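## Task

Get the black and the yellow supplement bottles upright on the top of the two-door cabinet beside arm1, each base fully resting on that top. Finish with the tray empty in the arm3/arm4 room, away from the wall opening. The drink can has to stay upright on the furniture it starts on. A tray with a load rolls down one lane on its own and an empty one rolls back along the other. If the black bottle, the yellow bottle or the can touches a roller lane without a hand holding it, the task fails. Anything that stays in place only because a robot holds it does not count. Release everything and move the arms away at the end.

## Robot and tools

Robots: four identical i2rt Big YAM arms named arm1, arm2, arm3 and arm4. Each has six revolute joints, a two-finger gripper and a wrist camera. arm1 and arm2 share one room, arm3 and arm4 the other; a wall with an opening separates them and roller lanes carry the tray between rooms. Two fixed room cameras watch the rooms: cam_arm1_arm2 and cam_arm3_arm4. Wrist cameras are arm1_cam_wrist, arm2_cam_wrist, arm3_cam_wrist, arm4_cam_wrist. Full reach is about 1.0 m from the joint1 axis.

Frame: one shared scene frame, origin on the floor, +z up. The hand point is midway between the fingertips; its z axis runs along the fingers and the fingers close along its y axis. Foot poses are not printed.

execute_actions: argument actions is a list holding one action or nothing (an empty list only returns states and images). An action is an object keyed by robot name; each robot entry has joints, an object of absolute joint targets (not offsets) by name. All named motions start at once. Names and ranges: joint1_rad -2.879 to 2.879 rad (base yaw, positive counter-clockwise seen from above, 0 faces where the foot faces); joint2_rad 0 to 3.141 (shoulder, 0 = upper arm back and near level, positive lifts it up then forward); joint3_rad 0 to 3.019 (elbow, 0 = folded, positive opens); joint4_rad -1.692 to 1.57 (hand pitch, positive tilts fingers up); joint5_rad -1.57 to 1.57 (hand sideways, positive to the arm's right); joint6_rad -2.094 to 2.094 (hand roll, positive clockwise viewed from behind); gripper_m 0 to 0.093 metres, the fingertip gap. Done tolerances: ±0.045, ±0.14, ±0.09, ±0.055, ±0.03, ±0.035 rad and ±0.003 m. Example: {"arm1": {"joints": {"gripper_m": 0.05}}, "arm2": {"joints": {"joint1_rad": 0.3}}}. Omitted joints or robots can keep driving toward earlier targets. An unknown key or out-of-range number rejects the whole call with no motion. Optional cameras: a list of camera names, or "all"; null/omitted gives all, [] gives none. The pictures line gives image order.

wait: seconds from 0 to 10; commands nothing and returns state and images.
zoom_image: camera name and region [x0, y0, x1, y1] in pixels of that camera's latest full image, origin top-left, at most 504 by 504.
read_manual: section "licences" only; gives URDF licence text, moves nothing.
finished_scene: scene number (1 or 2); ends that scene irreversibly after the last command is held, reports success and gives the next task.

Result lines: joint_positions reports each arm's joints. joint_status tells how each commanded motion of the last accepted action ended: done, off_target (resting away from target, maybe still pushing), contact_stop or time_out (target dropped, holds where it stopped; a time_out joint may keep a nearby target, at most 0.375, 0.375, 0.113, 0.225, 0.075, 0.3 rad from its position for joints 1 to 6, and keep pushing), not_followed (a self/inter-arm collision check blocked that arm's joint targets; gripper commands still run; the blocked targets may be retried on later actions). A "joint command not followed" line with a cause explains the block. on_its_own lists what the arm is doing without command; "held at" is the target held, not the position. To relieve a pushing joint, command its reported position. Joint torques are raw drive outputs with per-arm offsets and noise, so treat them loosely. MOTOR HOT appears at 85 °C; at 100 °C an OVER-TEMPERATURE FAULT lets that arm and gripper go limp and drop, and joint_status shows limit_stop_at_motor_heat; resend targets after cooling. A stop reported in one call cancels later execute_actions, wait and finished_scene calls of that same reply.

Cameras: calibration lines give K, distortion and T_world_to_cam (scene to camera, metres); wrist cameras are fisheye 504x504, room cameras 896x504. Real cameras may be off by a few degrees and millimetres, and wrist camera poses inherit joint errors.

Cautions: the arm does not stop on contact and can press hard; avoid pressing arms together (fingers, gripper housings and cameras are not covered by the collision check) as a hard press ends the run. Paths between postures can swing wide because joints move at different speeds. Do not let a bottle or the can touch a lane unheld, do not drop or knock items off the work area or to the floor, and avoid slams. Loose items may occasionally be nudged. Put bottles on the tray, let it roll to the other room, unload, return the empty tray, then open grippers and retract.

Each tool is called after "Request:" as a command line: name --argument value for each argument, lists and objects as JSON in quotes; but a table of rows of numbers goes row by row, as --pt "numbers of a row", without its own name.

## Session

I'll start by looking at the current state of the scene.

Request:
execute_actions --actions '[]'

Scene clock: 0.00 s.
Joint torques (N m, as the arm reports them, + toward a larger angle): no reading
Motor temperatures (°C, as the motors report them): arm1=[21 21 20 20 22 22] | arm2=[21 21 22 22 20 21] | arm3=[20 19 20 21 21 21] | arm4=[22 21 23 21 22 22]
arm1.joint_positions: joint1_rad=+0.246 joint2_rad=+0.522 joint3_rad=+1.535 joint4_rad=-1.329 joint5_rad=-0.072 joint6_rad=+0.143 gripper_m=+0.094
arm1.joint_status: not commanded
arm1.hand: x=-1.1957 y=-0.4389 z=+1.5749 quat_wxyz=(-0.297, +0.617, -0.527, -0.503) (m; scene frame)
arm2.joint_positions: joint1_rad=-0.281 joint2_rad=+0.600 joint3_rad=+1.633 joint4_rad=-1.469 joint5_rad=-0.139 joint6_rad=+0.778 gripper_m=+0.094
arm2.joint_status: not commanded
arm2.hand: x=-1.6335 y=+0.1055 z=+1.5557 quat_wxyz=(-0.514, -0.407, -0.735, -0.174) (m; scene frame)
arm3.joint_positions: joint1_rad=-0.859 joint2_rad=+0.587 joint3_rad=+1.585 joint4_rad=-1.308 joint5_rad=-0.196 joint6_rad=+0.453 gripper_m=+0.094
arm3.joint_status: not commanded
arm3.hand: x=+1.2845 y=-0.4662 z=+1.5044 quat_wxyz=(-0.448, +0.159, -0.786, -0.396) (m; scene frame)
arm4.joint_positions: joint1_rad=-0.063 joint2_rad=+0.402 joint3_rad=+1.523 joint4_rad=-1.228 joint5_rad=-0.081 joint6_rad=+0.765 gripper_m=+0.094
arm4.joint_status: not commanded
arm4.hand: x=+1.6449 y=+0.1263 z=+1.5889 quat_wxyz=(+0.250, +0.688, -0.283, -0.620) (m; scene frame)
pictures: arm1_cam_wrist, arm2_cam_wrist, arm3_cam_wrist, arm4_cam_wrist, cam_arm1_arm2, cam_arm3_arm4
Images, in order (width x height): arm1_cam_wrist 504x504, arm2_cam_wrist 504x504, arm3_cam_wrist 504x504, arm4_cam_wrist 504x504, cam_arm1_arm2 896x504, cam_arm3_arm4 896x504.

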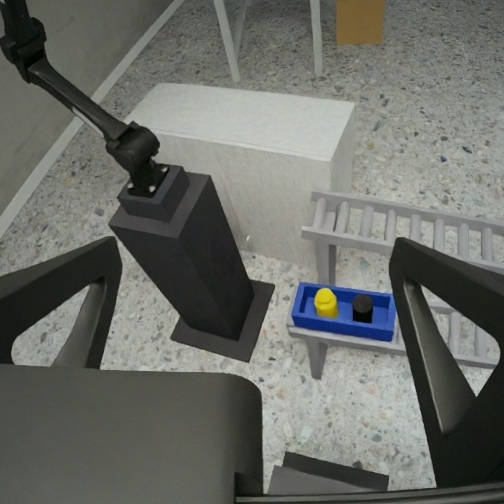

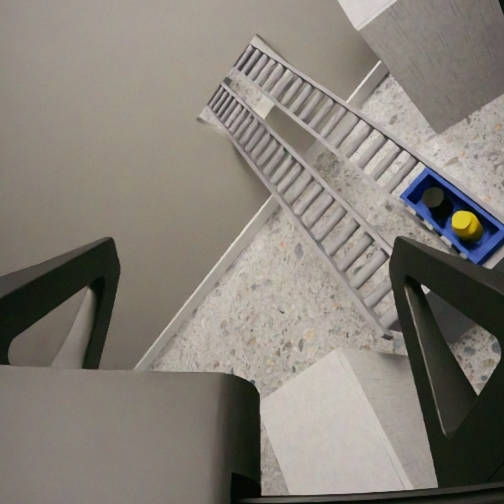

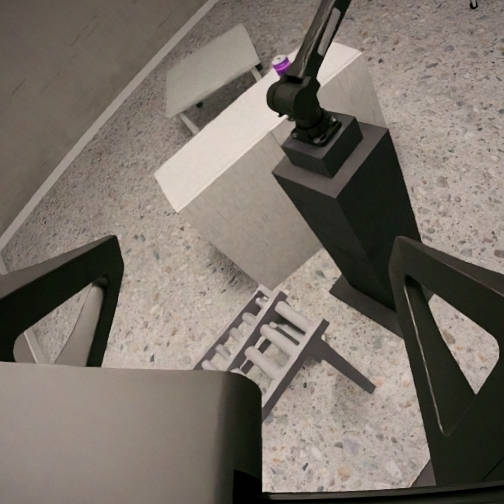

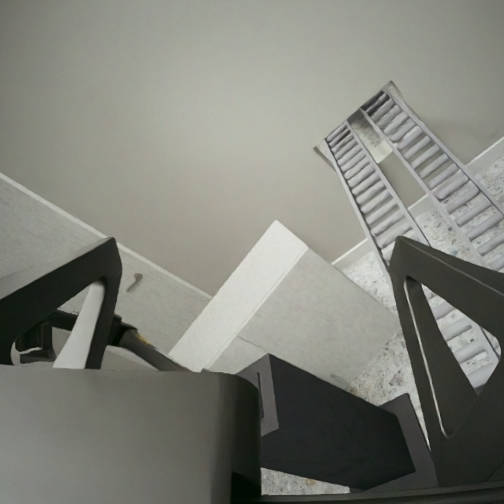

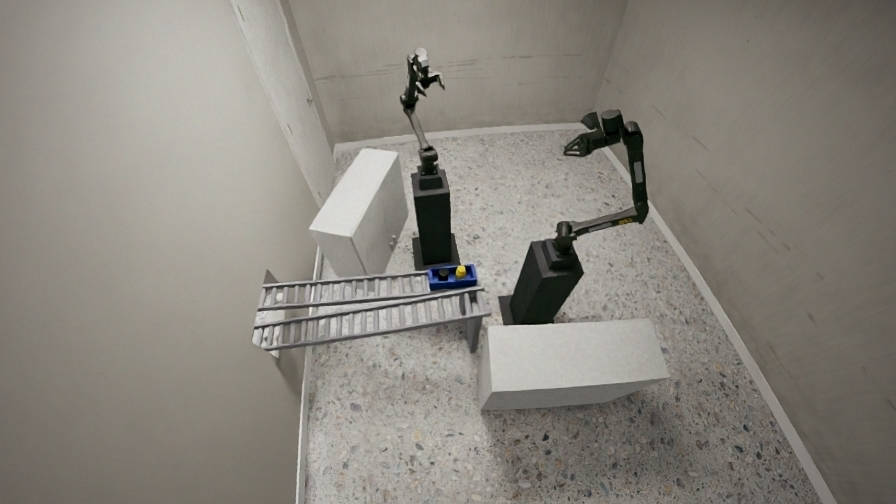

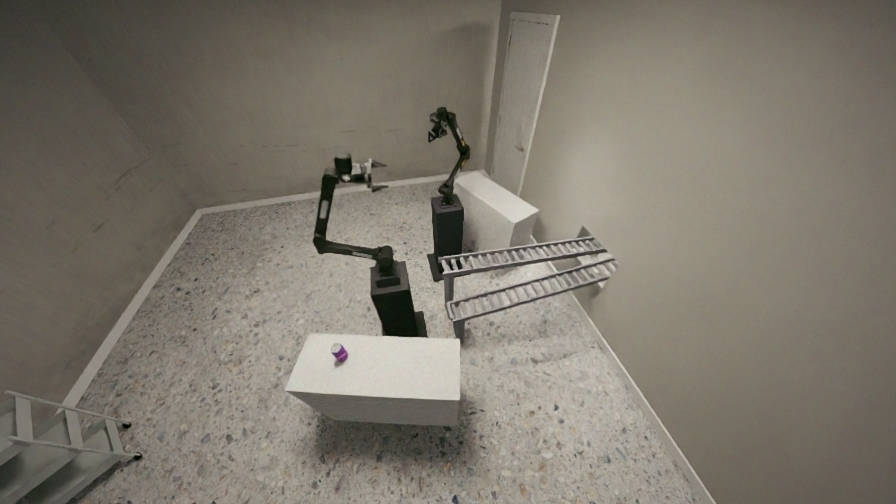

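Request:
zoom_image --camera "cam_arm1_arm2" --region '[240, 130, 520, 370]'

Request:
zoom_image --camera "arm1_cam_wrist" --region '[270, 180, 430, 380]'

Request:
zoom_image --camera "arm2_cam_wrist" --region '[380, 150, 504, 280]'

Region (240, 130, 520, 370) of cam_arm1_arm2's 896x504 image, scaled by 1.800, with more detail than that image has; it fills the top 432 rows of this view, and the rest is white.

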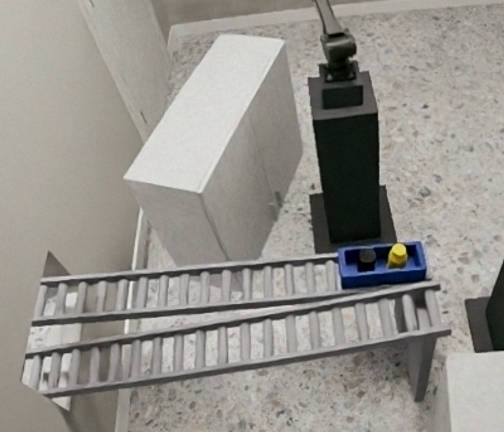

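Region (270, 180, 430, 380) of arm1_cam_wrist's 504x504 image, scaled by 2.520, with more detail than that image has; it fills the left 403 columns of this view, and the rest is white.

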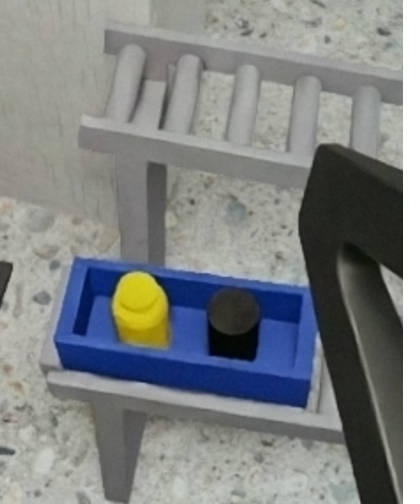

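Region (380, 150, 504, 280) of arm2_cam_wrist's 504x504 image, scaled by 3.877, with more detail than that image has; it fills the left 481 columns of this view, and the rest is white.

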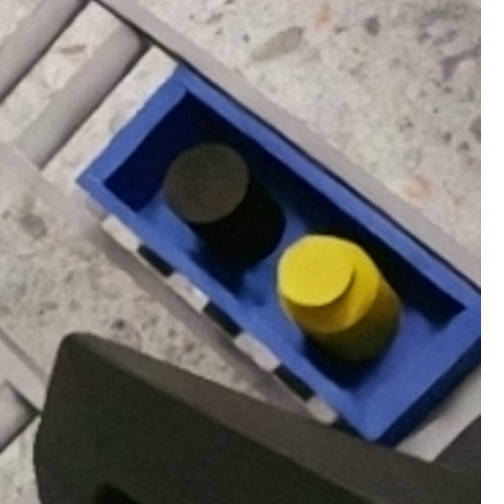

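Request:
execute_actions --actions '[{"arm1": {"joints": {"joint1_rad": 0.01, "joint2_rad": 2.29, "joint3_rad": 1.655, "joint4_rad": -0.94, "joint5_rad": 0.0, "joint6_rad": 0.0, "gripper_m": 0.093}}, "arm2": {"joints": {"joint1_rad": -0.11, "joint5_rad": 0.0, "joint6_rad": 0.0}}}]' --cameras '["arm1_cam_wrist", "arm2_cam_wrist", "cam_arm1_arm2"]'

Scene clock: 122.00 s.
Joint torques (N m, as the arm reports them, + toward a larger angle): arm1=[  0.76 -19.52   9.05   0.33   0.22  -0.36] | arm2=[-0.53  5.84  6.36  2.58  0.13 -0.03] | arm3=[-2.1   3.21  7.96  2.14 -0.13  0.03] | arm4=[0.24 6.37 7.04 2.22 0.11 0.06]
Motor temperatures (°C, as the motors report them): arm1=[21 22 27 21 22 22] | arm2=[21 21 26 22 20 21] | arm3=[20 19 29 21 21 21] | arm4=[22 22 28 21 22 22]
arm1.joint_positions: joint1_rad=+0.020 joint2_rad=+2.295 joint3_rad=+1.640 joint4_rad=-0.938 joint5_rad=-0.002 joint6_rad=+0.015 gripper_m=+0.093
arm1.joint_status: all done
arm1.hand: x=-1.1634 y=+0.0199 z=+0.8352 quat_wxyz=(+0.013, +0.711, -0.703, +0.009) (m; scene frame)
arm2.joint_positions: joint1_rad=-0.114 joint2_rad=+0.600 joint3_rad=+1.633 joint4_rad=-1.469 joint5_rad=-0.003 joint6_rad=+0.010 gripper_m=+0.094
arm2.joint_status: all done
arm2.hand: x=-1.6329 y=+0.1097 z=+1.5550 quat_wxyz=(-0.539, -0.069, -0.839, +0.044) (m; scene frame)
arm3.joint_positions: joint1_rad=-0.859 joint2_rad=+0.587 joint3_rad=+1.585 joint4_rad=-1.308 joint5_rad=-0.196 joint6_rad=+0.453 gripper_m=+0.094
arm3.joint_status: not commanded
arm3.hand: x=+1.2845 y=-0.4662 z=+1.5044 quat_wxyz=(-0.448, +0.159, -0.786, -0.396) (m; scene frame)
arm4.joint_positions: joint1_rad=-0.063 joint2_rad=+0.402 joint3_rad=+1.523 joint4_rad=-1.228 joint5_rad=-0.081 joint6_rad=+0.766 gripper_m=+0.094
arm4.joint_status: not commanded
arm4.hand: x=+1.6449 y=+0.1263 z=+1.5889 quat_wxyz=(+0.250, +0.687, -0.283, -0.620) (m; scene frame)
pictures: arm1_cam_wrist, arm2_cam_wrist, cam_arm1_arm2
camera_calibration (this result's frames):
arm1_cam_wrist: T_world_to_cam=[[0.999714, 0.0222628, 0.00876309, 1.15381], [0.0124734, -0.797529, 0.603152, -0.464008], [0.0204167, -0.60287, -0.797578, 0.826137], [0, 0, 0, 1]] pos_world=[-1.16456, 0.102306, 0.928665]
arm2_cam_wrist: T_world_to_cam=[[-0.161468, -0.986875, -0.00251615, -0.153621], [-0.860924, 0.142106, -0.488483, -0.657611], [0.482429, -0.0767083, -0.87257, 2.27698], [0, 0, 0, 1]] pos_world=[-1.68944, 0.116509, 1.66521]
Images, in order (width x height): arm1_cam_wrist 504x504, arm2_cam_wrist 504x504, cam_arm1_arm2 896x504.

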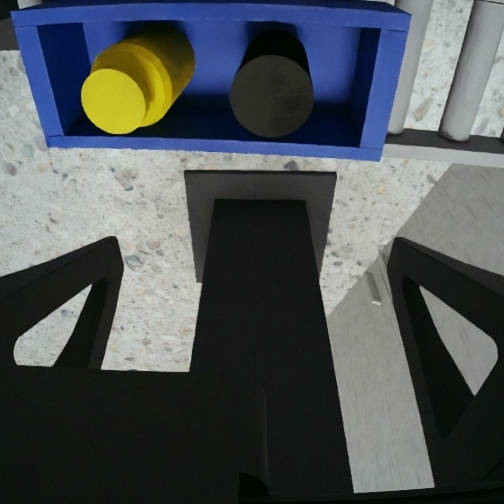

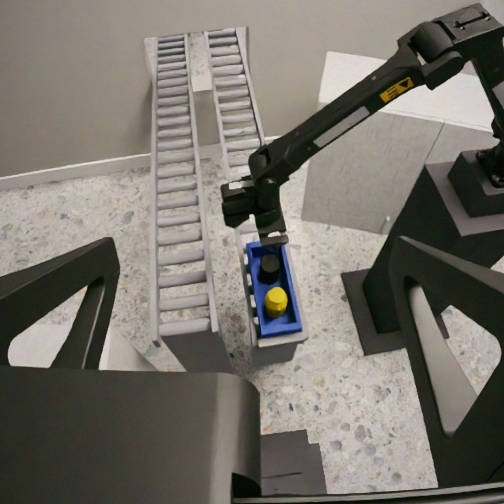

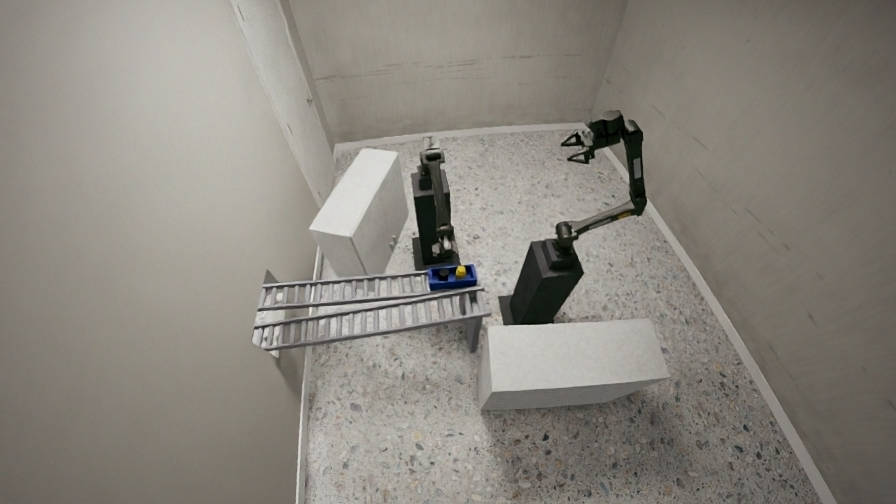

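Request:
execute_actions --actions '[{"arm1": {"joints": {"joint1_rad": -0.01, "joint2_rad": 2.523, "joint3_rad": 1.753, "joint4_rad": -0.772, "joint5_rad": 0.0, "joint6_rad": 0.0}}}]' --cameras '["arm1_cam_wrist", "arm2_cam_wrist"]'

Scene clock: 161.53 s.
Joint torques (N m, as the arm reports them, + toward a larger angle): arm1=[  1.09 -21.58   7.84   0.66   0.19  -0.35] | arm2=[-0.58  5.84  6.35  2.58  0.13 -0.03] | arm3=[-1.99  3.6   7.83  2.17 -0.12  0.04] | arm4=[0.04 6.54 6.95 2.29 0.1  0.05]
Motor temperatures (°C, as the motors report them): arm1=[21 30 28 20 22 22] | arm2=[21 21 27 22 20 21] | arm3=[20 19 30 21 21 21] | arm4=[22 22 29 21 22 22]
arm1.joint_positions: joint1_rad=-0.003 joint2_rad=+2.537 joint3_rad=+1.739 joint4_rad=-0.779 joint5_rad=-0.002 joint6_rad=+0.015 gripper_m=+0.093
arm1.joint_status: all done
arm1.hand: x=-1.1502 y=+0.0347 z=+0.7145 quat_wxyz=(+0.008, +0.704, -0.710, +0.004) (m; scene frame)
arm2.joint_positions: joint1_rad=-0.114 joint2_rad=+0.600 joint3_rad=+1.633 joint4_rad=-1.469 joint5_rad=-0.003 joint6_rad=+0.010 gripper_m=+0.094
arm2.joint_status: not commanded
arm2.hand: x=-1.6329 y=+0.1097 z=+1.5550 quat_wxyz=(-0.539, -0.069, -0.839, +0.044) (m; scene frame)
arm3.joint_positions: joint1_rad=-0.859 joint2_rad=+0.587 joint3_rad=+1.585 joint4_rad=-1.308 joint5_rad=-0.196 joint6_rad=+0.453 gripper_m=+0.094
arm3.joint_status: not commanded
arm3.hand: x=+1.2845 y=-0.4662 z=+1.5044 quat_wxyz=(-0.448, +0.159, -0.786, -0.396) (m; scene frame)
arm4.joint_positions: joint1_rad=-0.063 joint2_rad=+0.402 joint3_rad=+1.523 joint4_rad=-1.228 joint5_rad=-0.081 joint6_rad=+0.766 gripper_m=+0.094
arm4.joint_status: not commanded
arm4.hand: x=+1.6449 y=+0.1263 z=+1.5889 quat_wxyz=(+0.250, +0.687, -0.283, -0.620) (m; scene frame)
pictures: arm1_cam_wrist, arm2_cam_wrist
camera_calibration (this result's frames):
arm1_cam_wrist: T_world_to_cam=[[0.99996, 0.000315332, 0.00889229, 1.14236], [-0.00499826, -0.80689, 0.59068, -0.390395], [0.00736136, -0.590701, -0.806857, 0.729785], [0, 0, 0, 1]] pos_world=[-1.14963, 0.115718, 0.809273]
arm2_cam_wrist: T_world_to_cam=[[-0.161468, -0.986875, -0.00251615, -0.153621], [-0.860924, 0.142106, -0.488483, -0.657611], [0.482429, -0.0767083, -0.87257, 2.27698], [0, 0, 0, 1]] pos_world=[-1.68944, 0.116509, 1.66521]
Images, in order (width x height): arm1_cam_wrist 504x504, arm2_cam_wrist 504x504.

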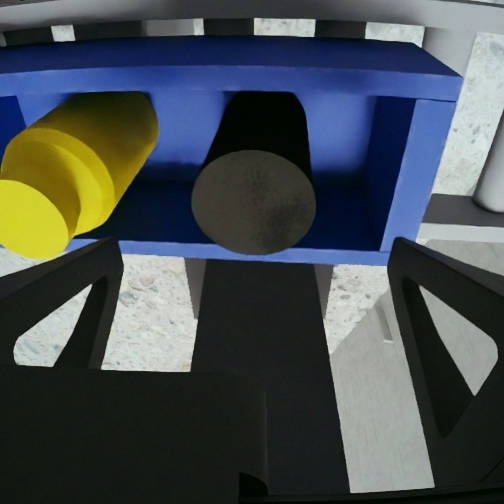

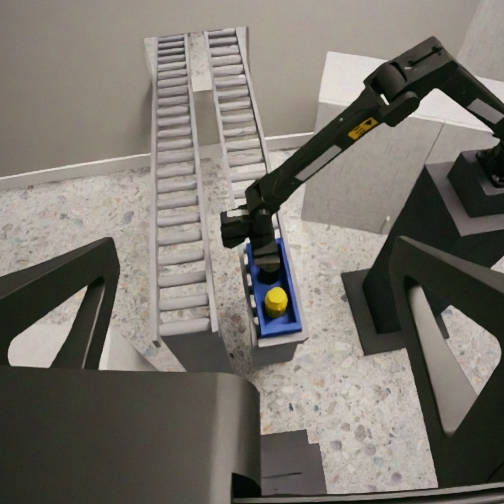

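Request:
execute_actions --actions '[{"arm1": {"joints": {"joint2_rad": 2.699, "joint3_rad": 1.825, "joint4_rad": -0.653}}}]' --cameras '["arm1_cam_wrist", "arm2_cam_wrist"]'

Scene clock: 184.23 s.
Joint torques (N m, as the arm reports them, + toward a larger angle): arm1=[  1.15 -21.99   6.95   0.62   0.16  -0.33] | arm2=[-0.56  5.87  6.36  2.58  0.13 -0.03] | arm3=[-0.63  3.49  8.27  2.05 -0.16  0.03] | arm4=[-0.18  6.42  7.04  2.13  0.11  0.04]
Motor temperatures (°C, as the motors report them): arm1=[21 32 27 20 22 22] | arm2=[21 21 27 22 20 21] | arm3=[20 19 30 21 21 21] | arm4=[22 22 29 21 22 22]
arm1.joint_positions: joint1_rad=-0.003 joint2_rad=+2.710 joint3_rad=+1.815 joint4_rad=-0.658 joint5_rad=-0.002 joint6_rad=+0.015 gripper_m=+0.093
arm1.joint_status: all done
arm1.hand: x=-1.1506 y=+0.0343 z=+0.6273 quat_wxyz=(-0.001, +0.704, -0.710, -0.005) (m; scene frame)
arm2.joint_positions: joint1_rad=-0.114 joint2_rad=+0.600 joint3_rad=+1.633 joint4_rad=-1.469 joint5_rad=-0.003 joint6_rad=+0.010 gripper_m=+0.094
arm2.joint_status: not commanded
arm2.hand: x=-1.6329 y=+0.1097 z=+1.5550 quat_wxyz=(-0.539, -0.069, -0.839, +0.044) (m; scene frame)
arm3.joint_positions: joint1_rad=-0.859 joint2_rad=+0.587 joint3_rad=+1.585 joint4_rad=-1.308 joint5_rad=-0.196 joint6_rad=+0.453 gripper_m=+0.094
arm3.joint_status: not commanded
arm3.hand: x=+1.2845 y=-0.4662 z=+1.5044 quat_wxyz=(-0.448, +0.159, -0.786, -0.396) (m; scene frame)
arm4.joint_positions: joint1_rad=-0.063 joint2_rad=+0.402 joint3_rad=+1.523 joint4_rad=-1.228 joint5_rad=-0.081 joint6_rad=+0.766 gripper_m=+0.094
arm4.joint_status: not commanded
arm4.hand: x=+1.6449 y=+0.1263 z=+1.5889 quat_wxyz=(+0.250, +0.687, -0.283, -0.620) (m; scene frame)
pictures: arm1_cam_wrist, arm2_cam_wrist
camera_calibration (this result's frames):
arm1_cam_wrist: T_world_to_cam=[[0.999962, -0.000001911, 0.00876828, 1.1436], [-0.0050095, -0.820851, 0.571121, -0.326508], [0.00719636, -0.571143, -0.820819, 0.66705], [0, 0, 0, 1]] pos_world=[-1.14999, 0.112968, 0.723975]
arm2_cam_wrist: T_world_to_cam=[[-0.161468, -0.986875, -0.00251615, -0.153621], [-0.860924, 0.142106, -0.488483, -0.657611], [0.482429, -0.0767083, -0.87257, 2.27698], [0, 0, 0, 1]] pos_world=[-1.68944, 0.116509, 1.66521]
Images, in order (width x height): arm1_cam_wrist 504x504, arm2_cam_wrist 504x504.

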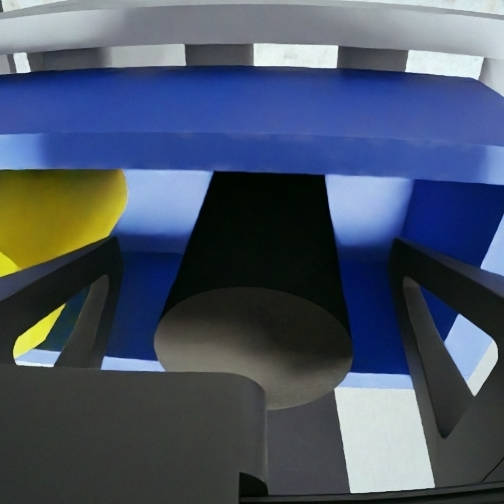

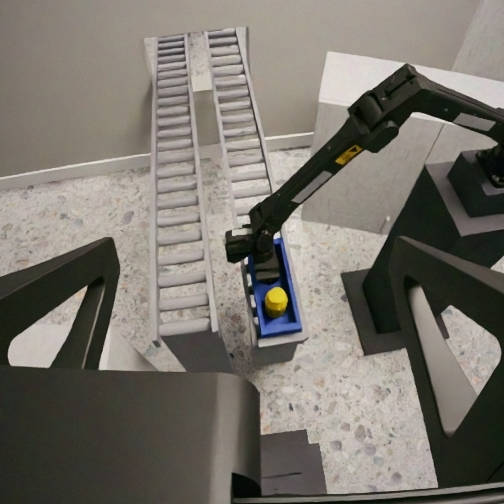

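Request:
execute_actions --actions '[{"arm1": {"joints": {"gripper_m": 0.03}}}]' --cameras '["arm1_cam_wrist"]'

Scene clock: 193.30 s.
Joint torques (N m, as the arm reports them, + toward a larger angle): arm1=[  0.86 -21.84   6.96   0.66   0.19  -0.32] | arm2=[-0.54  5.85  6.35  2.58  0.13 -0.03] | arm3=[-0.84  3.21  8.21  2.14 -0.17  0.07] | arm4=[-0.35  6.37  6.89  2.12  0.1   0.07]
Motor temperatures (°C, as the motors report them): arm1=[21 33 27 20 22 22] | arm2=[21 21 27 22 20 21] | arm3=[20 19 31 21 21 21] | arm4=[22 22 29 21 22 22]
arm1.joint_positions: joint1_rad=-0.003 joint2_rad=+2.710 joint3_rad=+1.815 joint4_rad=-0.658 joint5_rad=-0.001 joint6_rad=+0.015 gripper_m=+0.057
arm1.joint_status: gripper_m off_target (ended at +0.057, target +0.030)
arm1.hand: x=-1.1505 y=+0.0343 z=+0.6273 quat_wxyz=(-0.001, +0.704, -0.710, -0.005) (m; scene frame)
arm2.joint_positions: joint1_rad=-0.114 joint2_rad=+0.600 joint3_rad=+1.633 joint4_rad=-1.469 joint5_rad=-0.003 joint6_rad=+0.010 gripper_m=+0.094
arm2.joint_status: not commanded
arm2.hand: x=-1.6329 y=+0.1097 z=+1.5550 quat_wxyz=(-0.539, -0.069, -0.839, +0.044) (m; scene frame)
arm3.joint_positions: joint1_rad=-0.859 joint2_rad=+0.587 joint3_rad=+1.585 joint4_rad=-1.308 joint5_rad=-0.196 joint6_rad=+0.453 gripper_m=+0.094
arm3.joint_status: not commanded
arm3.hand: x=+1.2845 y=-0.4662 z=+1.5044 quat_wxyz=(-0.448, +0.159, -0.786, -0.396) (m; scene frame)
arm4.joint_positions: joint1_rad=-0.063 joint2_rad=+0.402 joint3_rad=+1.523 joint4_rad=-1.228 joint5_rad=-0.081 joint6_rad=+0.766 gripper_m=+0.094
arm4.joint_status: not commanded
arm4.hand: x=+1.6449 y=+0.1263 z=+1.5889 quat_wxyz=(+0.250, +0.687, -0.283, -0.620) (m; scene frame)
pictures: arm1_cam_wrist
camera_calibration (this result's frames):
arm1_cam_wrist: T_world_to_cam=[[0.999954, 0.00037342, 0.00953418, 1.14297], [-0.00513879, -0.820856, 0.571112, -0.326649], [0.00803945, -0.571135, -0.820817, 0.668017], [0, 0, 0, 1]] pos_world=[-1.14997, 0.112969, 0.723975]
Images, in order (width x height): arm1_cam_wrist 504x504.

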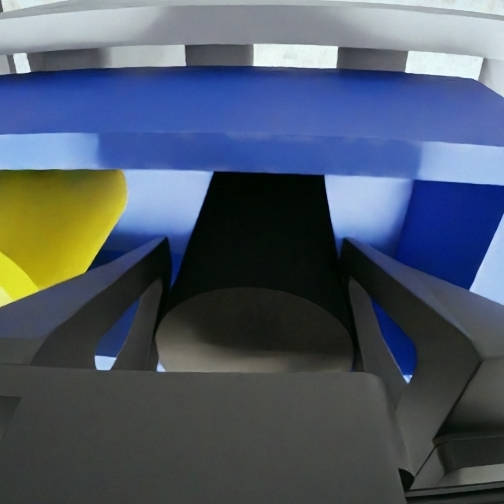

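Request:
execute_actions --actions '[{"arm1": {"joints": {"joint2_rad": 2.49, "joint3_rad": 1.795, "joint4_rad": -0.835}}}]' --cameras '["arm1_cam_wrist", "arm2_cam_wrist", "cam_arm1_arm2"]'

Scene clock: 218.73 s.
Joint torques (N m, as the arm reports them, + toward a larger angle): arm1=[  1.24 -20.51   8.8    0.25   0.17  -0.33] | arm2=[-0.51  5.86  6.36  2.58  0.13 -0.03] | arm3=[-1.79  3.33  8.09  2.4  -0.1   0.1 ] | arm4=[0.3  6.31 6.95 2.2  0.12 0.06]
Motor temperatures (°C, as the motors report them): arm1=[21 35 27 20 22 22] | arm2=[21 22 27 22 20 21] | arm3=[20 19 31 21 21 21] | arm4=[22 22 29 21 22 22]
arm1.joint_positions: joint1_rad=-0.003 joint2_rad=+2.487 joint3_rad=+1.779 joint4_rad=-0.827 joint5_rad=-0.001 joint6_rad=+0.014 gripper_m=+0.057
arm1.joint_status: all done
arm1.hand: x=-1.1501 y=+0.0608 z=+0.7571 quat_wxyz=(-0.007, +0.704, -0.710, -0.011) (m; scene frame)
arm2.joint_positions: joint1_rad=-0.114 joint2_rad=+0.600 joint3_rad=+1.633 joint4_rad=-1.469 joint5_rad=-0.003 joint6_rad=+0.010 gripper_m=+0.094
arm2.joint_status: not commanded
arm2.hand: x=-1.6329 y=+0.1097 z=+1.5550 quat_wxyz=(-0.539, -0.069, -0.839, +0.044) (m; scene frame)
arm3.joint_positions: joint1_rad=-0.859 joint2_rad=+0.587 joint3_rad=+1.585 joint4_rad=-1.308 joint5_rad=-0.196 joint6_rad=+0.453 gripper_m=+0.094
arm3.joint_status: not commanded
arm3.hand: x=+1.2845 y=-0.4662 z=+1.5044 quat_wxyz=(-0.448, +0.159, -0.786, -0.396) (m; scene frame)
arm4.joint_positions: joint1_rad=-0.063 joint2_rad=+0.402 joint3_rad=+1.523 joint4_rad=-1.228 joint5_rad=-0.081 joint6_rad=+0.766 gripper_m=+0.094
arm4.joint_status: not commanded
arm4.hand: x=+1.6449 y=+0.1263 z=+1.5889 quat_wxyz=(+0.250, +0.687, -0.283, -0.620) (m; scene frame)
pictures: arm1_cam_wrist, arm2_cam_wrist, cam_arm1_arm2
camera_calibration (this result's frames):
arm1_cam_wrist: T_world_to_cam=[[0.999955, 0.000500979, 0.00945134, 1.14135], [-0.00483862, -0.831178, 0.555985, -0.366604], [0.00813428, -0.556006, -0.831138, 0.796734], [0, 0, 0, 1]] pos_world=[-1.14955, 0.137704, 0.855235]
arm2_cam_wrist: T_world_to_cam=[[-0.161468, -0.986875, -0.00251615, -0.153621], [-0.860924, 0.142106, -0.488483, -0.657611], [0.482429, -0.0767083, -0.87257, 2.27698], [0, 0, 0, 1]] pos_world=[-1.68944, 0.116509, 1.66521]
Images, in order (width x height): arm1_cam_wrist 504x504, arm2_cam_wrist 504x504, cam_arm1_arm2 896x504.

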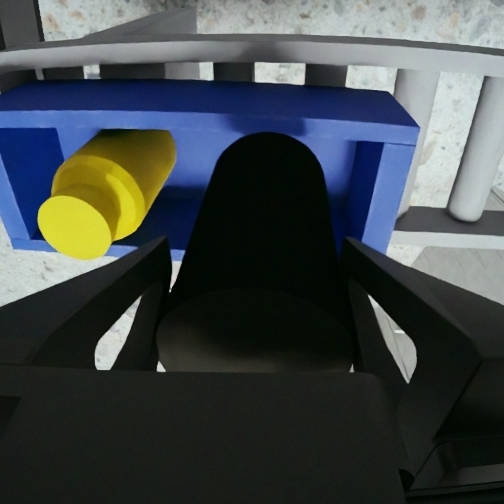

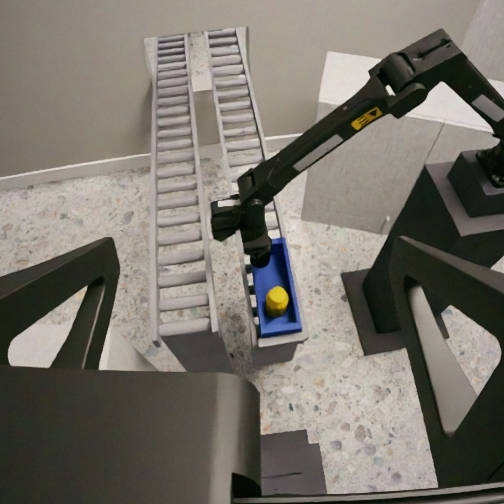

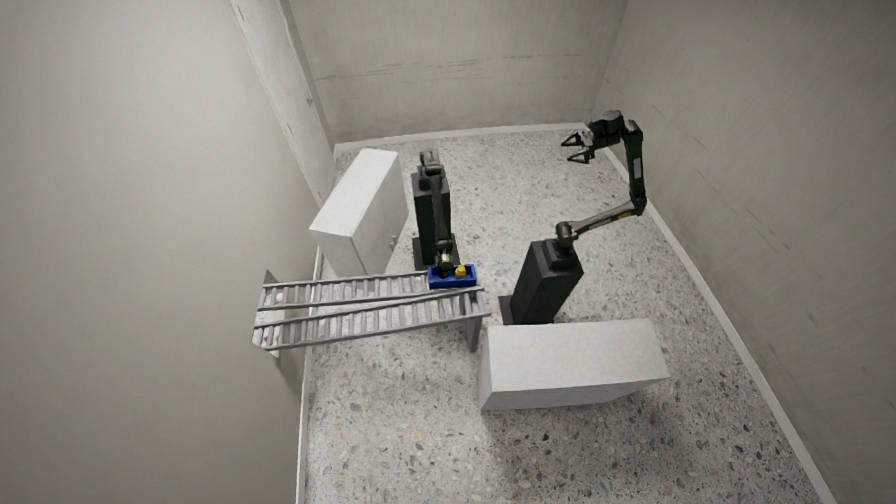

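Request:
execute_actions --actions '[{"arm1": {"joints": {"joint1_rad": -0.75, "joint2_rad": 1.83, "joint3_rad": 1.29, "joint4_rad": -1.015, "joint5_rad": -0.06}}}]' --cameras '["arm1_cam_wrist", "arm2_cam_wrist", "cam_arm1_arm2"]'

Scene clock: 260.13 s.
Joint torques (N m, as the arm reports them, + toward a larger angle): arm1=[  2.25 -14.7    8.77   0.15  -0.01  -0.33] | arm2=[-0.55  5.86  6.35  2.58  0.13 -0.03] | arm3=[-1.12  3.53  7.89  2.22 -0.18  0.04] | arm4=[0.27 6.28 6.91 2.26 0.11 0.09]
Motor temperatures (°C, as the motors report them): arm1=[21 36 28 20 22 22] | arm2=[21 22 28 22 20 21] | arm3=[20 20 32 21 21 21] | arm4=[22 22 30 21 22 22]
arm1.joint_positions: joint1_rad=-0.759 joint2_rad=+1.829 joint3_rad=+1.284 joint4_rad=-1.007 joint5_rad=-0.058 joint6_rad=+0.013 gripper_m=+0.057
arm1.joint_status: all done
arm1.hand: x=-0.8011 y=-0.2165 z=+0.9806 quat_wxyz=(+0.007, +0.392, -0.919, -0.026) (m; scene frame)
arm2.joint_positions: joint1_rad=-0.114 joint2_rad=+0.600 joint3_rad=+1.633 joint4_rad=-1.469 joint5_rad=-0.003 joint6_rad=+0.010 gripper_m=+0.094
arm2.joint_status: not commanded
arm2.hand: x=-1.6329 y=+0.1097 z=+1.5550 quat_wxyz=(-0.539, -0.069, -0.839, +0.044) (m; scene frame)
arm3.joint_positions: joint1_rad=-0.859 joint2_rad=+0.587 joint3_rad=+1.585 joint4_rad=-1.308 joint5_rad=-0.196 joint6_rad=+0.453 gripper_m=+0.094
arm3.joint_status: not commanded
arm3.hand: x=+1.2845 y=-0.4662 z=+1.5044 quat_wxyz=(-0.448, +0.159, -0.786, -0.396) (m; scene frame)
arm4.joint_positions: joint1_rad=-0.063 joint2_rad=+0.402 joint3_rad=+1.523 joint4_rad=-1.228 joint5_rad=-0.081 joint6_rad=+0.766 gripper_m=+0.094
arm4.joint_status: not commanded
arm4.hand: x=+1.6449 y=+0.1263 z=+1.5889 quat_wxyz=(+0.250, +0.687, -0.283, -0.620) (m; scene frame)
pictures: arm1_cam_wrist, arm2_cam_wrist, cam_arm1_arm2
camera_calibration (this result's frames):
arm1_cam_wrist: T_world_to_cam=[[0.728342, -0.684086, -0.0393118, 0.472408], [-0.545573, -0.613668, 0.570755, -1.12025], [-0.41457, -0.394257, -0.820179, 0.511133], [0, 0, 0, 1]] pos_world=[-0.743352, -0.162775, 1.07718]
arm2_cam_wrist: T_world_to_cam=[[-0.161468, -0.986875, -0.00251615, -0.153621], [-0.860924, 0.142106, -0.488483, -0.657611], [0.482429, -0.0767083, -0.87257, 2.27698], [0, 0, 0, 1]] pos_world=[-1.68944, 0.116509, 1.66521]
Images, in order (width x height): arm1_cam_wrist 504x504, arm2_cam_wrist 504x504, cam_arm1_arm2 896x504.

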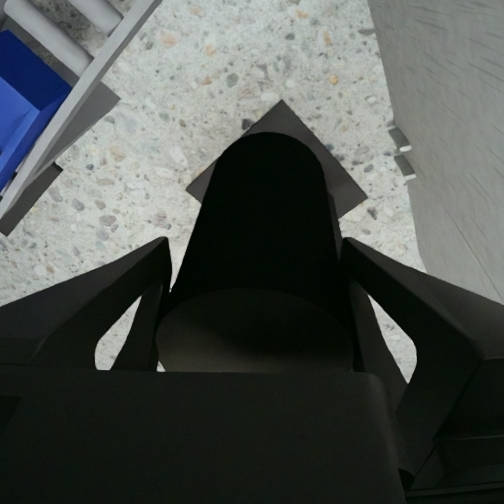

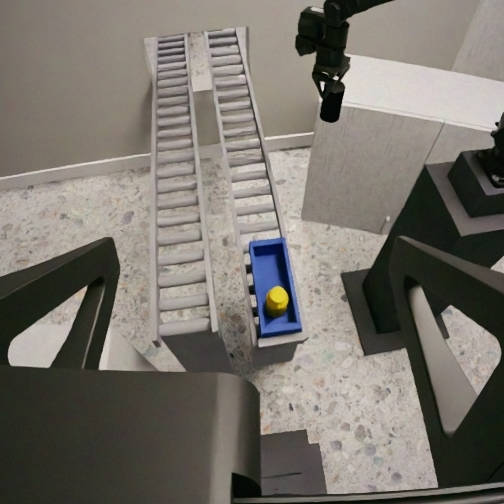

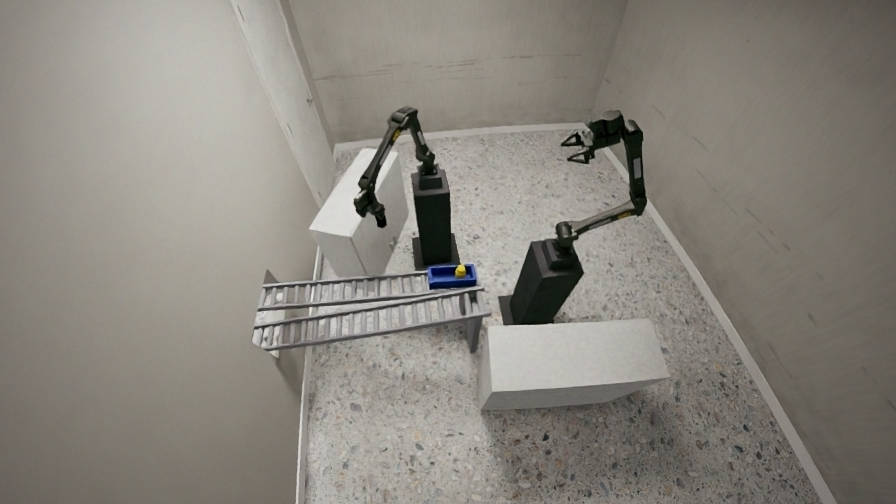

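Request:
execute_actions --actions '[{"arm1": {"joints": {"joint1_rad": -1.55}}, "arm2": {"joints": {"joint1_rad": -0.097, "joint2_rad": 2.24, "joint3_rad": 1.48, "joint4_rad": -0.79, "joint5_rad": 0.0, "joint6_rad": -0.15, "gripper_m": 0.06}}}]' --cameras '["arm1_cam_wrist", "arm2_cam_wrist", "cam_arm1_arm2"]'

Scene clock: 283.10 s.
Joint torques (N m, as the arm reports them, + toward a larger angle): arm1=[  2.75 -14.74   8.72   0.27  -0.01  -0.34] | arm2=[ -0.54 -15.74   6.64   0.91   0.11  -0.02] | arm3=[-1.51  4.33  8.16  2.16 -0.1   0.  ] | arm4=[-0.33  6.83  7.03  2.01  0.13  0.02]
Motor temperatures (°C, as the motors report them): arm1=[21 34 29 20 22 22] | arm2=[21 22 28 22 20 21] | arm3=[20 20 32 21 21 21] | arm4=[22 22 30 21 22 22]
arm1.joint_positions: joint1_rad=-1.561 joint2_rad=+1.829 joint3_rad=+1.284 joint4_rad=-1.007 joint5_rad=-0.058 joint6_rad=+0.013 gripper_m=+0.057
arm1.joint_status: all done
arm1.hand: x=-0.6307 y=-0.5810 z=+0.9835 quat_wxyz=(-0.006, +0.003, -1.000, -0.024) (m; scene frame)
arm2.joint_positions: joint1_rad=-0.104 joint2_rad=+2.243 joint3_rad=+1.466 joint4_rad=-0.796 joint5_rad=-0.003 joint6_rad=-0.141 gripper_m=+0.060
arm2.joint_status: all done
arm2.hand: x=-1.2165 y=+0.0406 z=+0.8043 quat_wxyz=(-0.002, -0.006, -1.000, +0.004) (m; scene frame)
arm3.joint_positions: joint1_rad=-0.859 joint2_rad=+0.587 joint3_rad=+1.585 joint4_rad=-1.308 joint5_rad=-0.196 joint6_rad=+0.453 gripper_m=+0.094
arm3.joint_status: not commanded
arm3.hand: x=+1.2845 y=-0.4662 z=+1.5044 quat_wxyz=(-0.448, +0.159, -0.786, -0.396) (m; scene frame)
arm4.joint_positions: joint1_rad=-0.063 joint2_rad=+0.402 joint3_rad=+1.523 joint4_rad=-1.228 joint5_rad=-0.081 joint6_rad=+0.766 gripper_m=+0.094
arm4.joint_status: not commanded
arm4.hand: x=+1.6449 y=+0.1263 z=+1.5889 quat_wxyz=(+0.250, +0.687, -0.283, -0.620) (m; scene frame)
pictures: arm1_cam_wrist, arm2_cam_wrist, cam_arm1_arm2
camera_calibration (this result's frames):
arm1_cam_wrist: T_world_to_cam=[[0.0150996, -0.999338, -0.0331119, -0.539997], [-0.823684, -0.0312055, 0.56619, -1.08514], [-0.566848, 0.0187245, -0.82361, 0.587674], [0, 0, 0, 1]] pos_world=[-0.552539, -0.584506, 1.08053]
arm2_cam_wrist: T_world_to_cam=[[-0.0123505, -0.999909, 0.0054726, 0.0190494], [-0.80964, 0.0132119, 0.586778, -1.45325], [-0.586797, 0.00281618, -0.809729, 0.0612544], [0, 0, 0, 1]] pos_world=[-1.14043, 0.0380753, 0.902228]
Images, in order (width x height): arm1_cam_wrist 504x504, arm2_cam_wrist 504x504, cam_arm1_arm2 896x504.

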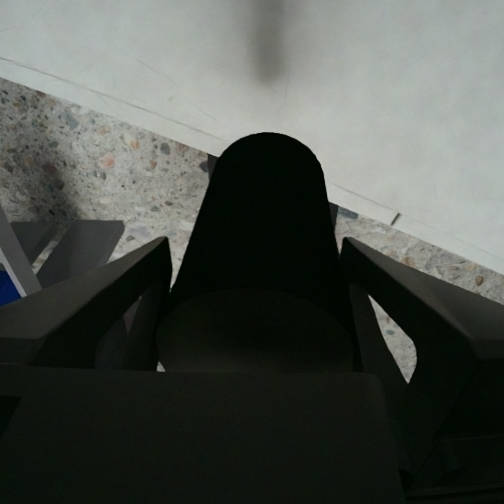

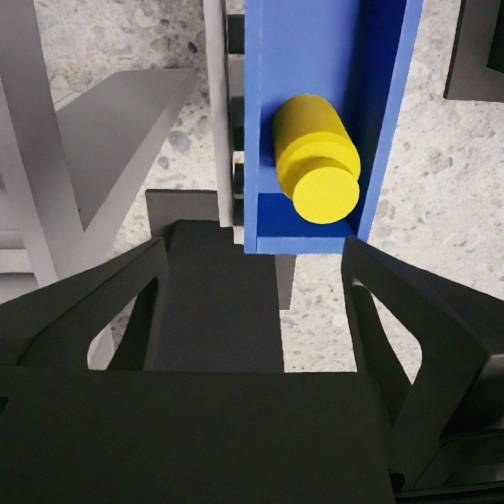

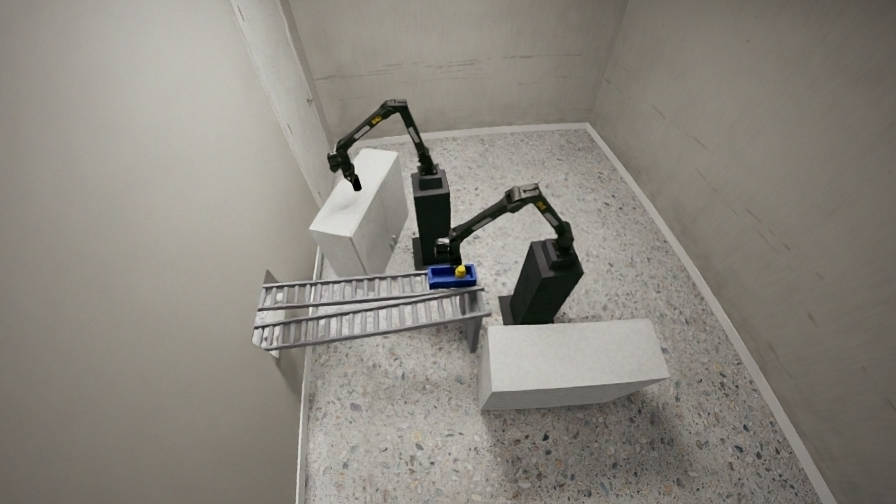

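Request:
zoom_image --camera "cam_arm1_arm2" --region '[290, 90, 490, 290]'

Region (290, 90, 490, 290) of cam_arm1_arm2's 896x504 image, scaled by 2.520, with more detail than that image has.

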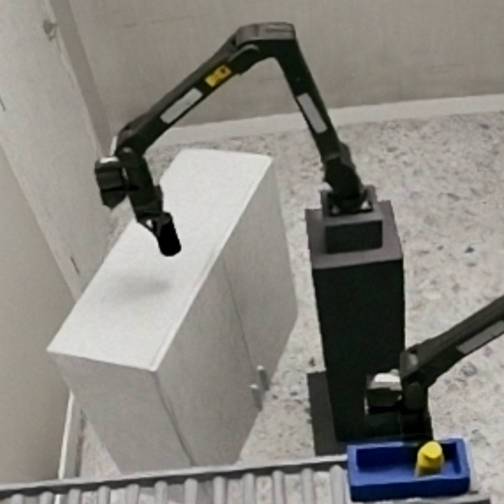

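Request:
execute_actions --actions '[{"arm1": {"joints": {"joint2_rad": 2.125, "joint3_rad": 1.548, "joint4_rad": -0.952}}, "arm2": {"joints": {"joint2_rad": 2.40, "joint3_rad": 1.512, "joint4_rad": -0.658}}}]' --cameras '["arm1_cam_wrist", "arm2_cam_wrist", "cam_arm1_arm2"]'

Scene clock: 338.47 s.
Joint torques (N m, as the arm reports them, + toward a larger angle): arm1=[  2.69 -20.13  11.26   0.32  -0.01  -0.32] | arm2=[ -0.54 -16.85   5.81   1.     0.11  -0.02] | arm3=[-0.91  4.13  7.97  2.14 -0.15  0.  ] | arm4=[-0.04  6.5   7.01  2.15  0.12  0.02]
Motor temperatures (°C, as the motors report them): arm1=[21 34 30 20 22 22] | arm2=[21 30 29 22 20 21] | arm3=[20 20 33 21 21 21] | arm4=[22 23 31 21 22 22]
arm1.joint_positions: joint1_rad=-1.561 joint2_rad=+2.146 joint3_rad=+1.508 joint4_rad=-0.951 joint5_rad=-0.058 joint6_rad=+0.013 gripper_m=+0.057
arm1.joint_status: all done
arm1.hand: x=-0.5594 y=-0.5807 z=+0.8860 quat_wxyz=(+0.012, +0.002, -1.000, -0.024) (m; scene frame)
arm2.joint_positions: joint1_rad=-0.104 joint2_rad=+2.409 joint3_rad=+1.498 joint4_rad=-0.666 joint5_rad=-0.003 joint6_rad=-0.141 gripper_m=+0.060
arm2.joint_status: all done
arm2.hand: x=-1.2175 y=+0.0400 z=+0.7187 quat_wxyz=(+0.000, -0.006, -1.000, +0.003) (m; scene frame)
arm3.joint_positions: joint1_rad=-0.859 joint2_rad=+0.587 joint3_rad=+1.585 joint4_rad=-1.308 joint5_rad=-0.196 joint6_rad=+0.453 gripper_m=+0.094
arm3.joint_status: not commanded
arm3.hand: x=+1.2845 y=-0.4662 z=+1.5044 quat_wxyz=(-0.448, +0.159, -0.786, -0.396) (m; scene frame)
arm4.joint_positions: joint1_rad=-0.063 joint2_rad=+0.402 joint3_rad=+1.523 joint4_rad=-1.228 joint5_rad=-0.081 joint6_rad=+0.766 gripper_m=+0.094
arm4.joint_status: not commanded
arm4.hand: x=+1.6449 y=+0.1263 z=+1.5889 quat_wxyz=(+0.250, +0.687, -0.283, -0.620) (m; scene frame)
pictures: arm1_cam_wrist, arm2_cam_wrist, cam_arm1_arm2
camera_calibration (this result's frames):
arm1_cam_wrist: T_world_to_cam=[[0.0135463, -0.999364, -0.0329852, -0.544987], [-0.802644, -0.0305407, 0.595676, -0.985127], [-0.596305, 0.0184061, -0.802547, 0.512438], [0, 0, 0, 1]] pos_world=[-0.477755, -0.584159, 0.980096]
arm2_cam_wrist: T_world_to_cam=[[-0.0123713, -0.999912, 0.00478311, 0.0193253], [-0.806753, 0.0128074, 0.59075, -1.40312], [-0.590759, 0.00344958, -0.806841, -0.0155851], [0, 0, 0, 1]] pos_world=[-1.14094, 0.0373476, 0.816225]
Images, in order (width x height): arm1_cam_wrist 504x504, arm2_cam_wrist 504x504, cam_arm1_arm2 896x504.

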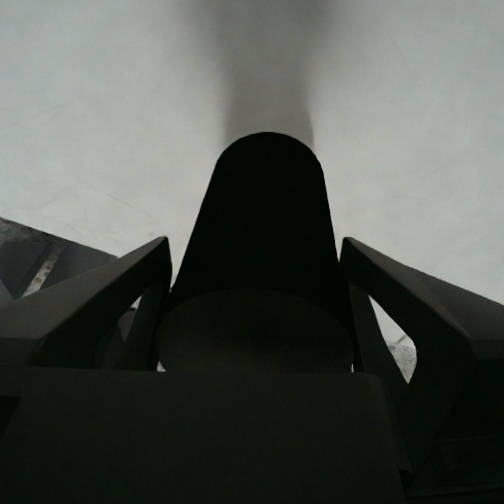

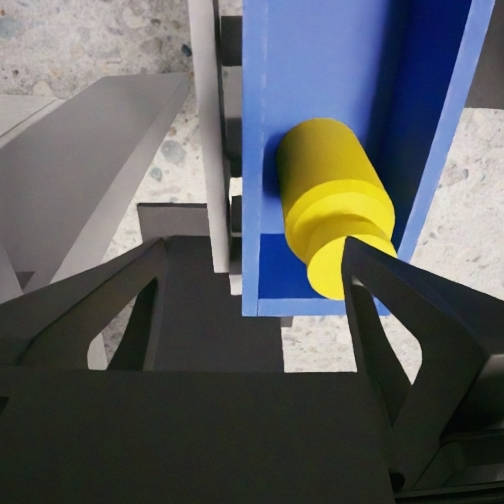

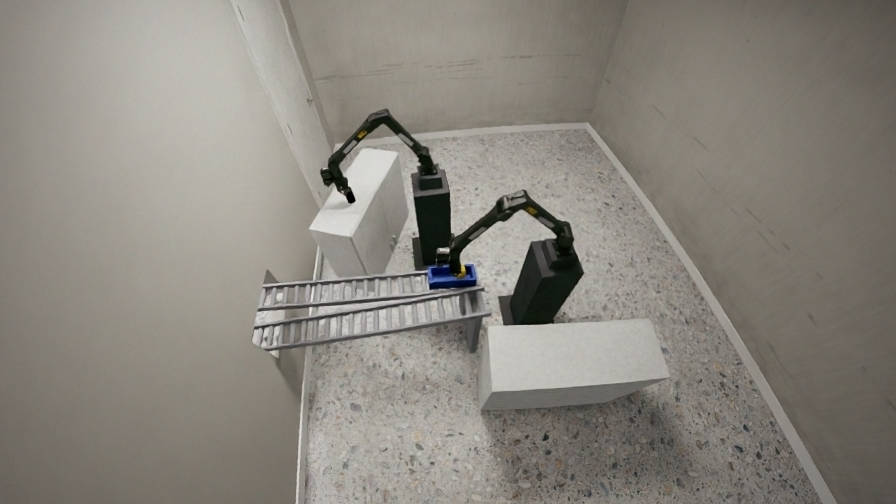

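Request:
zoom_image --camera "cam_arm1_arm2" --region '[300, 140, 420, 260]'

Request:
execute_actions --actions '[]' --cameras '["arm1_cam_wrist"]'

Region (300, 140, 420, 260) of cam_arm1_arm2's 896x504 image, scaled by 4.200, with more detail than that image has.

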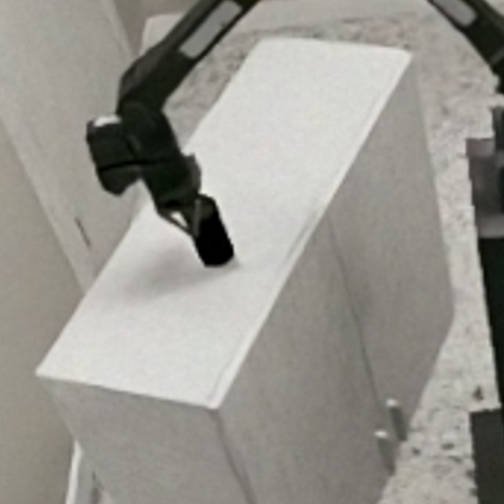

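Scene clock: 351.27 s.
Joint torques (N m, as the arm reports them, + toward a larger angle): arm1=[  2.67 -19.21  11.38   0.44   0.02  -0.34] | arm2=[ -0.52 -16.58   5.89   1.03   0.11  -0.02] | arm3=[-0.86  3.57  8.13  2.13 -0.13  0.05] | arm4=[0.04 6.   7.03 2.17 0.16 0.03]
Motor temperatures (°C, as the motors report them): arm1=[21 36 32 20 22 22] | arm2=[21 31 28 22 20 21] | arm3=[20 20 33 21 21 21] | arm4=[22 23 31 21 22 22]
arm1.joint_positions: joint1_rad=-1.561 joint2_rad=+2.146 joint3_rad=+1.508 joint4_rad=-0.951 joint5_rad=-0.058 joint6_rad=+0.013 gripper_m=+0.057
arm1.joint_status: all done
arm1.hand: x=-0.5594 y=-0.5807 z=+0.8860 quat_wxyz=(+0.012, +0.002, -1.000, -0.024) (m; scene frame)
arm2.joint_positions: joint1_rad=-0.104 joint2_rad=+2.409 joint3_rad=+1.498 joint4_rad=-0.666 joint5_rad=-0.003 joint6_rad=-0.141 gripper_m=+0.060
arm2.joint_status: all done
arm2.hand: x=-1.2175 y=+0.0400 z=+0.7187 quat_wxyz=(+0.000, -0.006, -1.000, +0.003) (m; scene frame)
arm3.joint_positions: joint1_rad=-0.859 joint2_rad=+0.587 joint3_rad=+1.585 joint4_rad=-1.308 joint5_rad=-0.196 joint6_rad=+0.453 gripper_m=+0.094
arm3.joint_status: not commanded
arm3.hand: x=+1.2845 y=-0.4662 z=+1.5044 quat_wxyz=(-0.448, +0.159, -0.786, -0.396) (m; scene frame)
arm4.joint_positions: joint1_rad=-0.063 joint2_rad=+0.402 joint3_rad=+1.523 joint4_rad=-1.228 joint5_rad=-0.081 joint6_rad=+0.766 gripper_m=+0.094
arm4.joint_status: not commanded
arm4.hand: x=+1.6449 y=+0.1263 z=+1.5889 quat_wxyz=(+0.250, +0.687, -0.283, -0.620) (m; scene frame)
pictures: arm1_cam_wrist
camera_calibration (this result's frames):
arm1_cam_wrist: T_world_to_cam=[[0.0135463, -0.999364, -0.0329852, -0.544987], [-0.802644, -0.0305407, 0.595676, -0.985127], [-0.596305, 0.0184061, -0.802547, 0.512438], [0, 0, 0, 1]] pos_world=[-0.477755, -0.584159, 0.980096]
Images, in order (width x height): arm1_cam_wrist 504x504.

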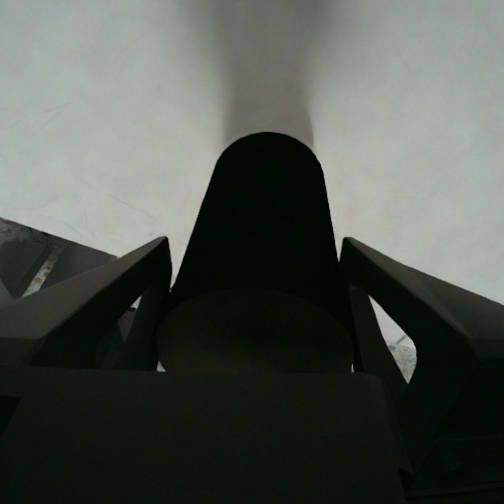

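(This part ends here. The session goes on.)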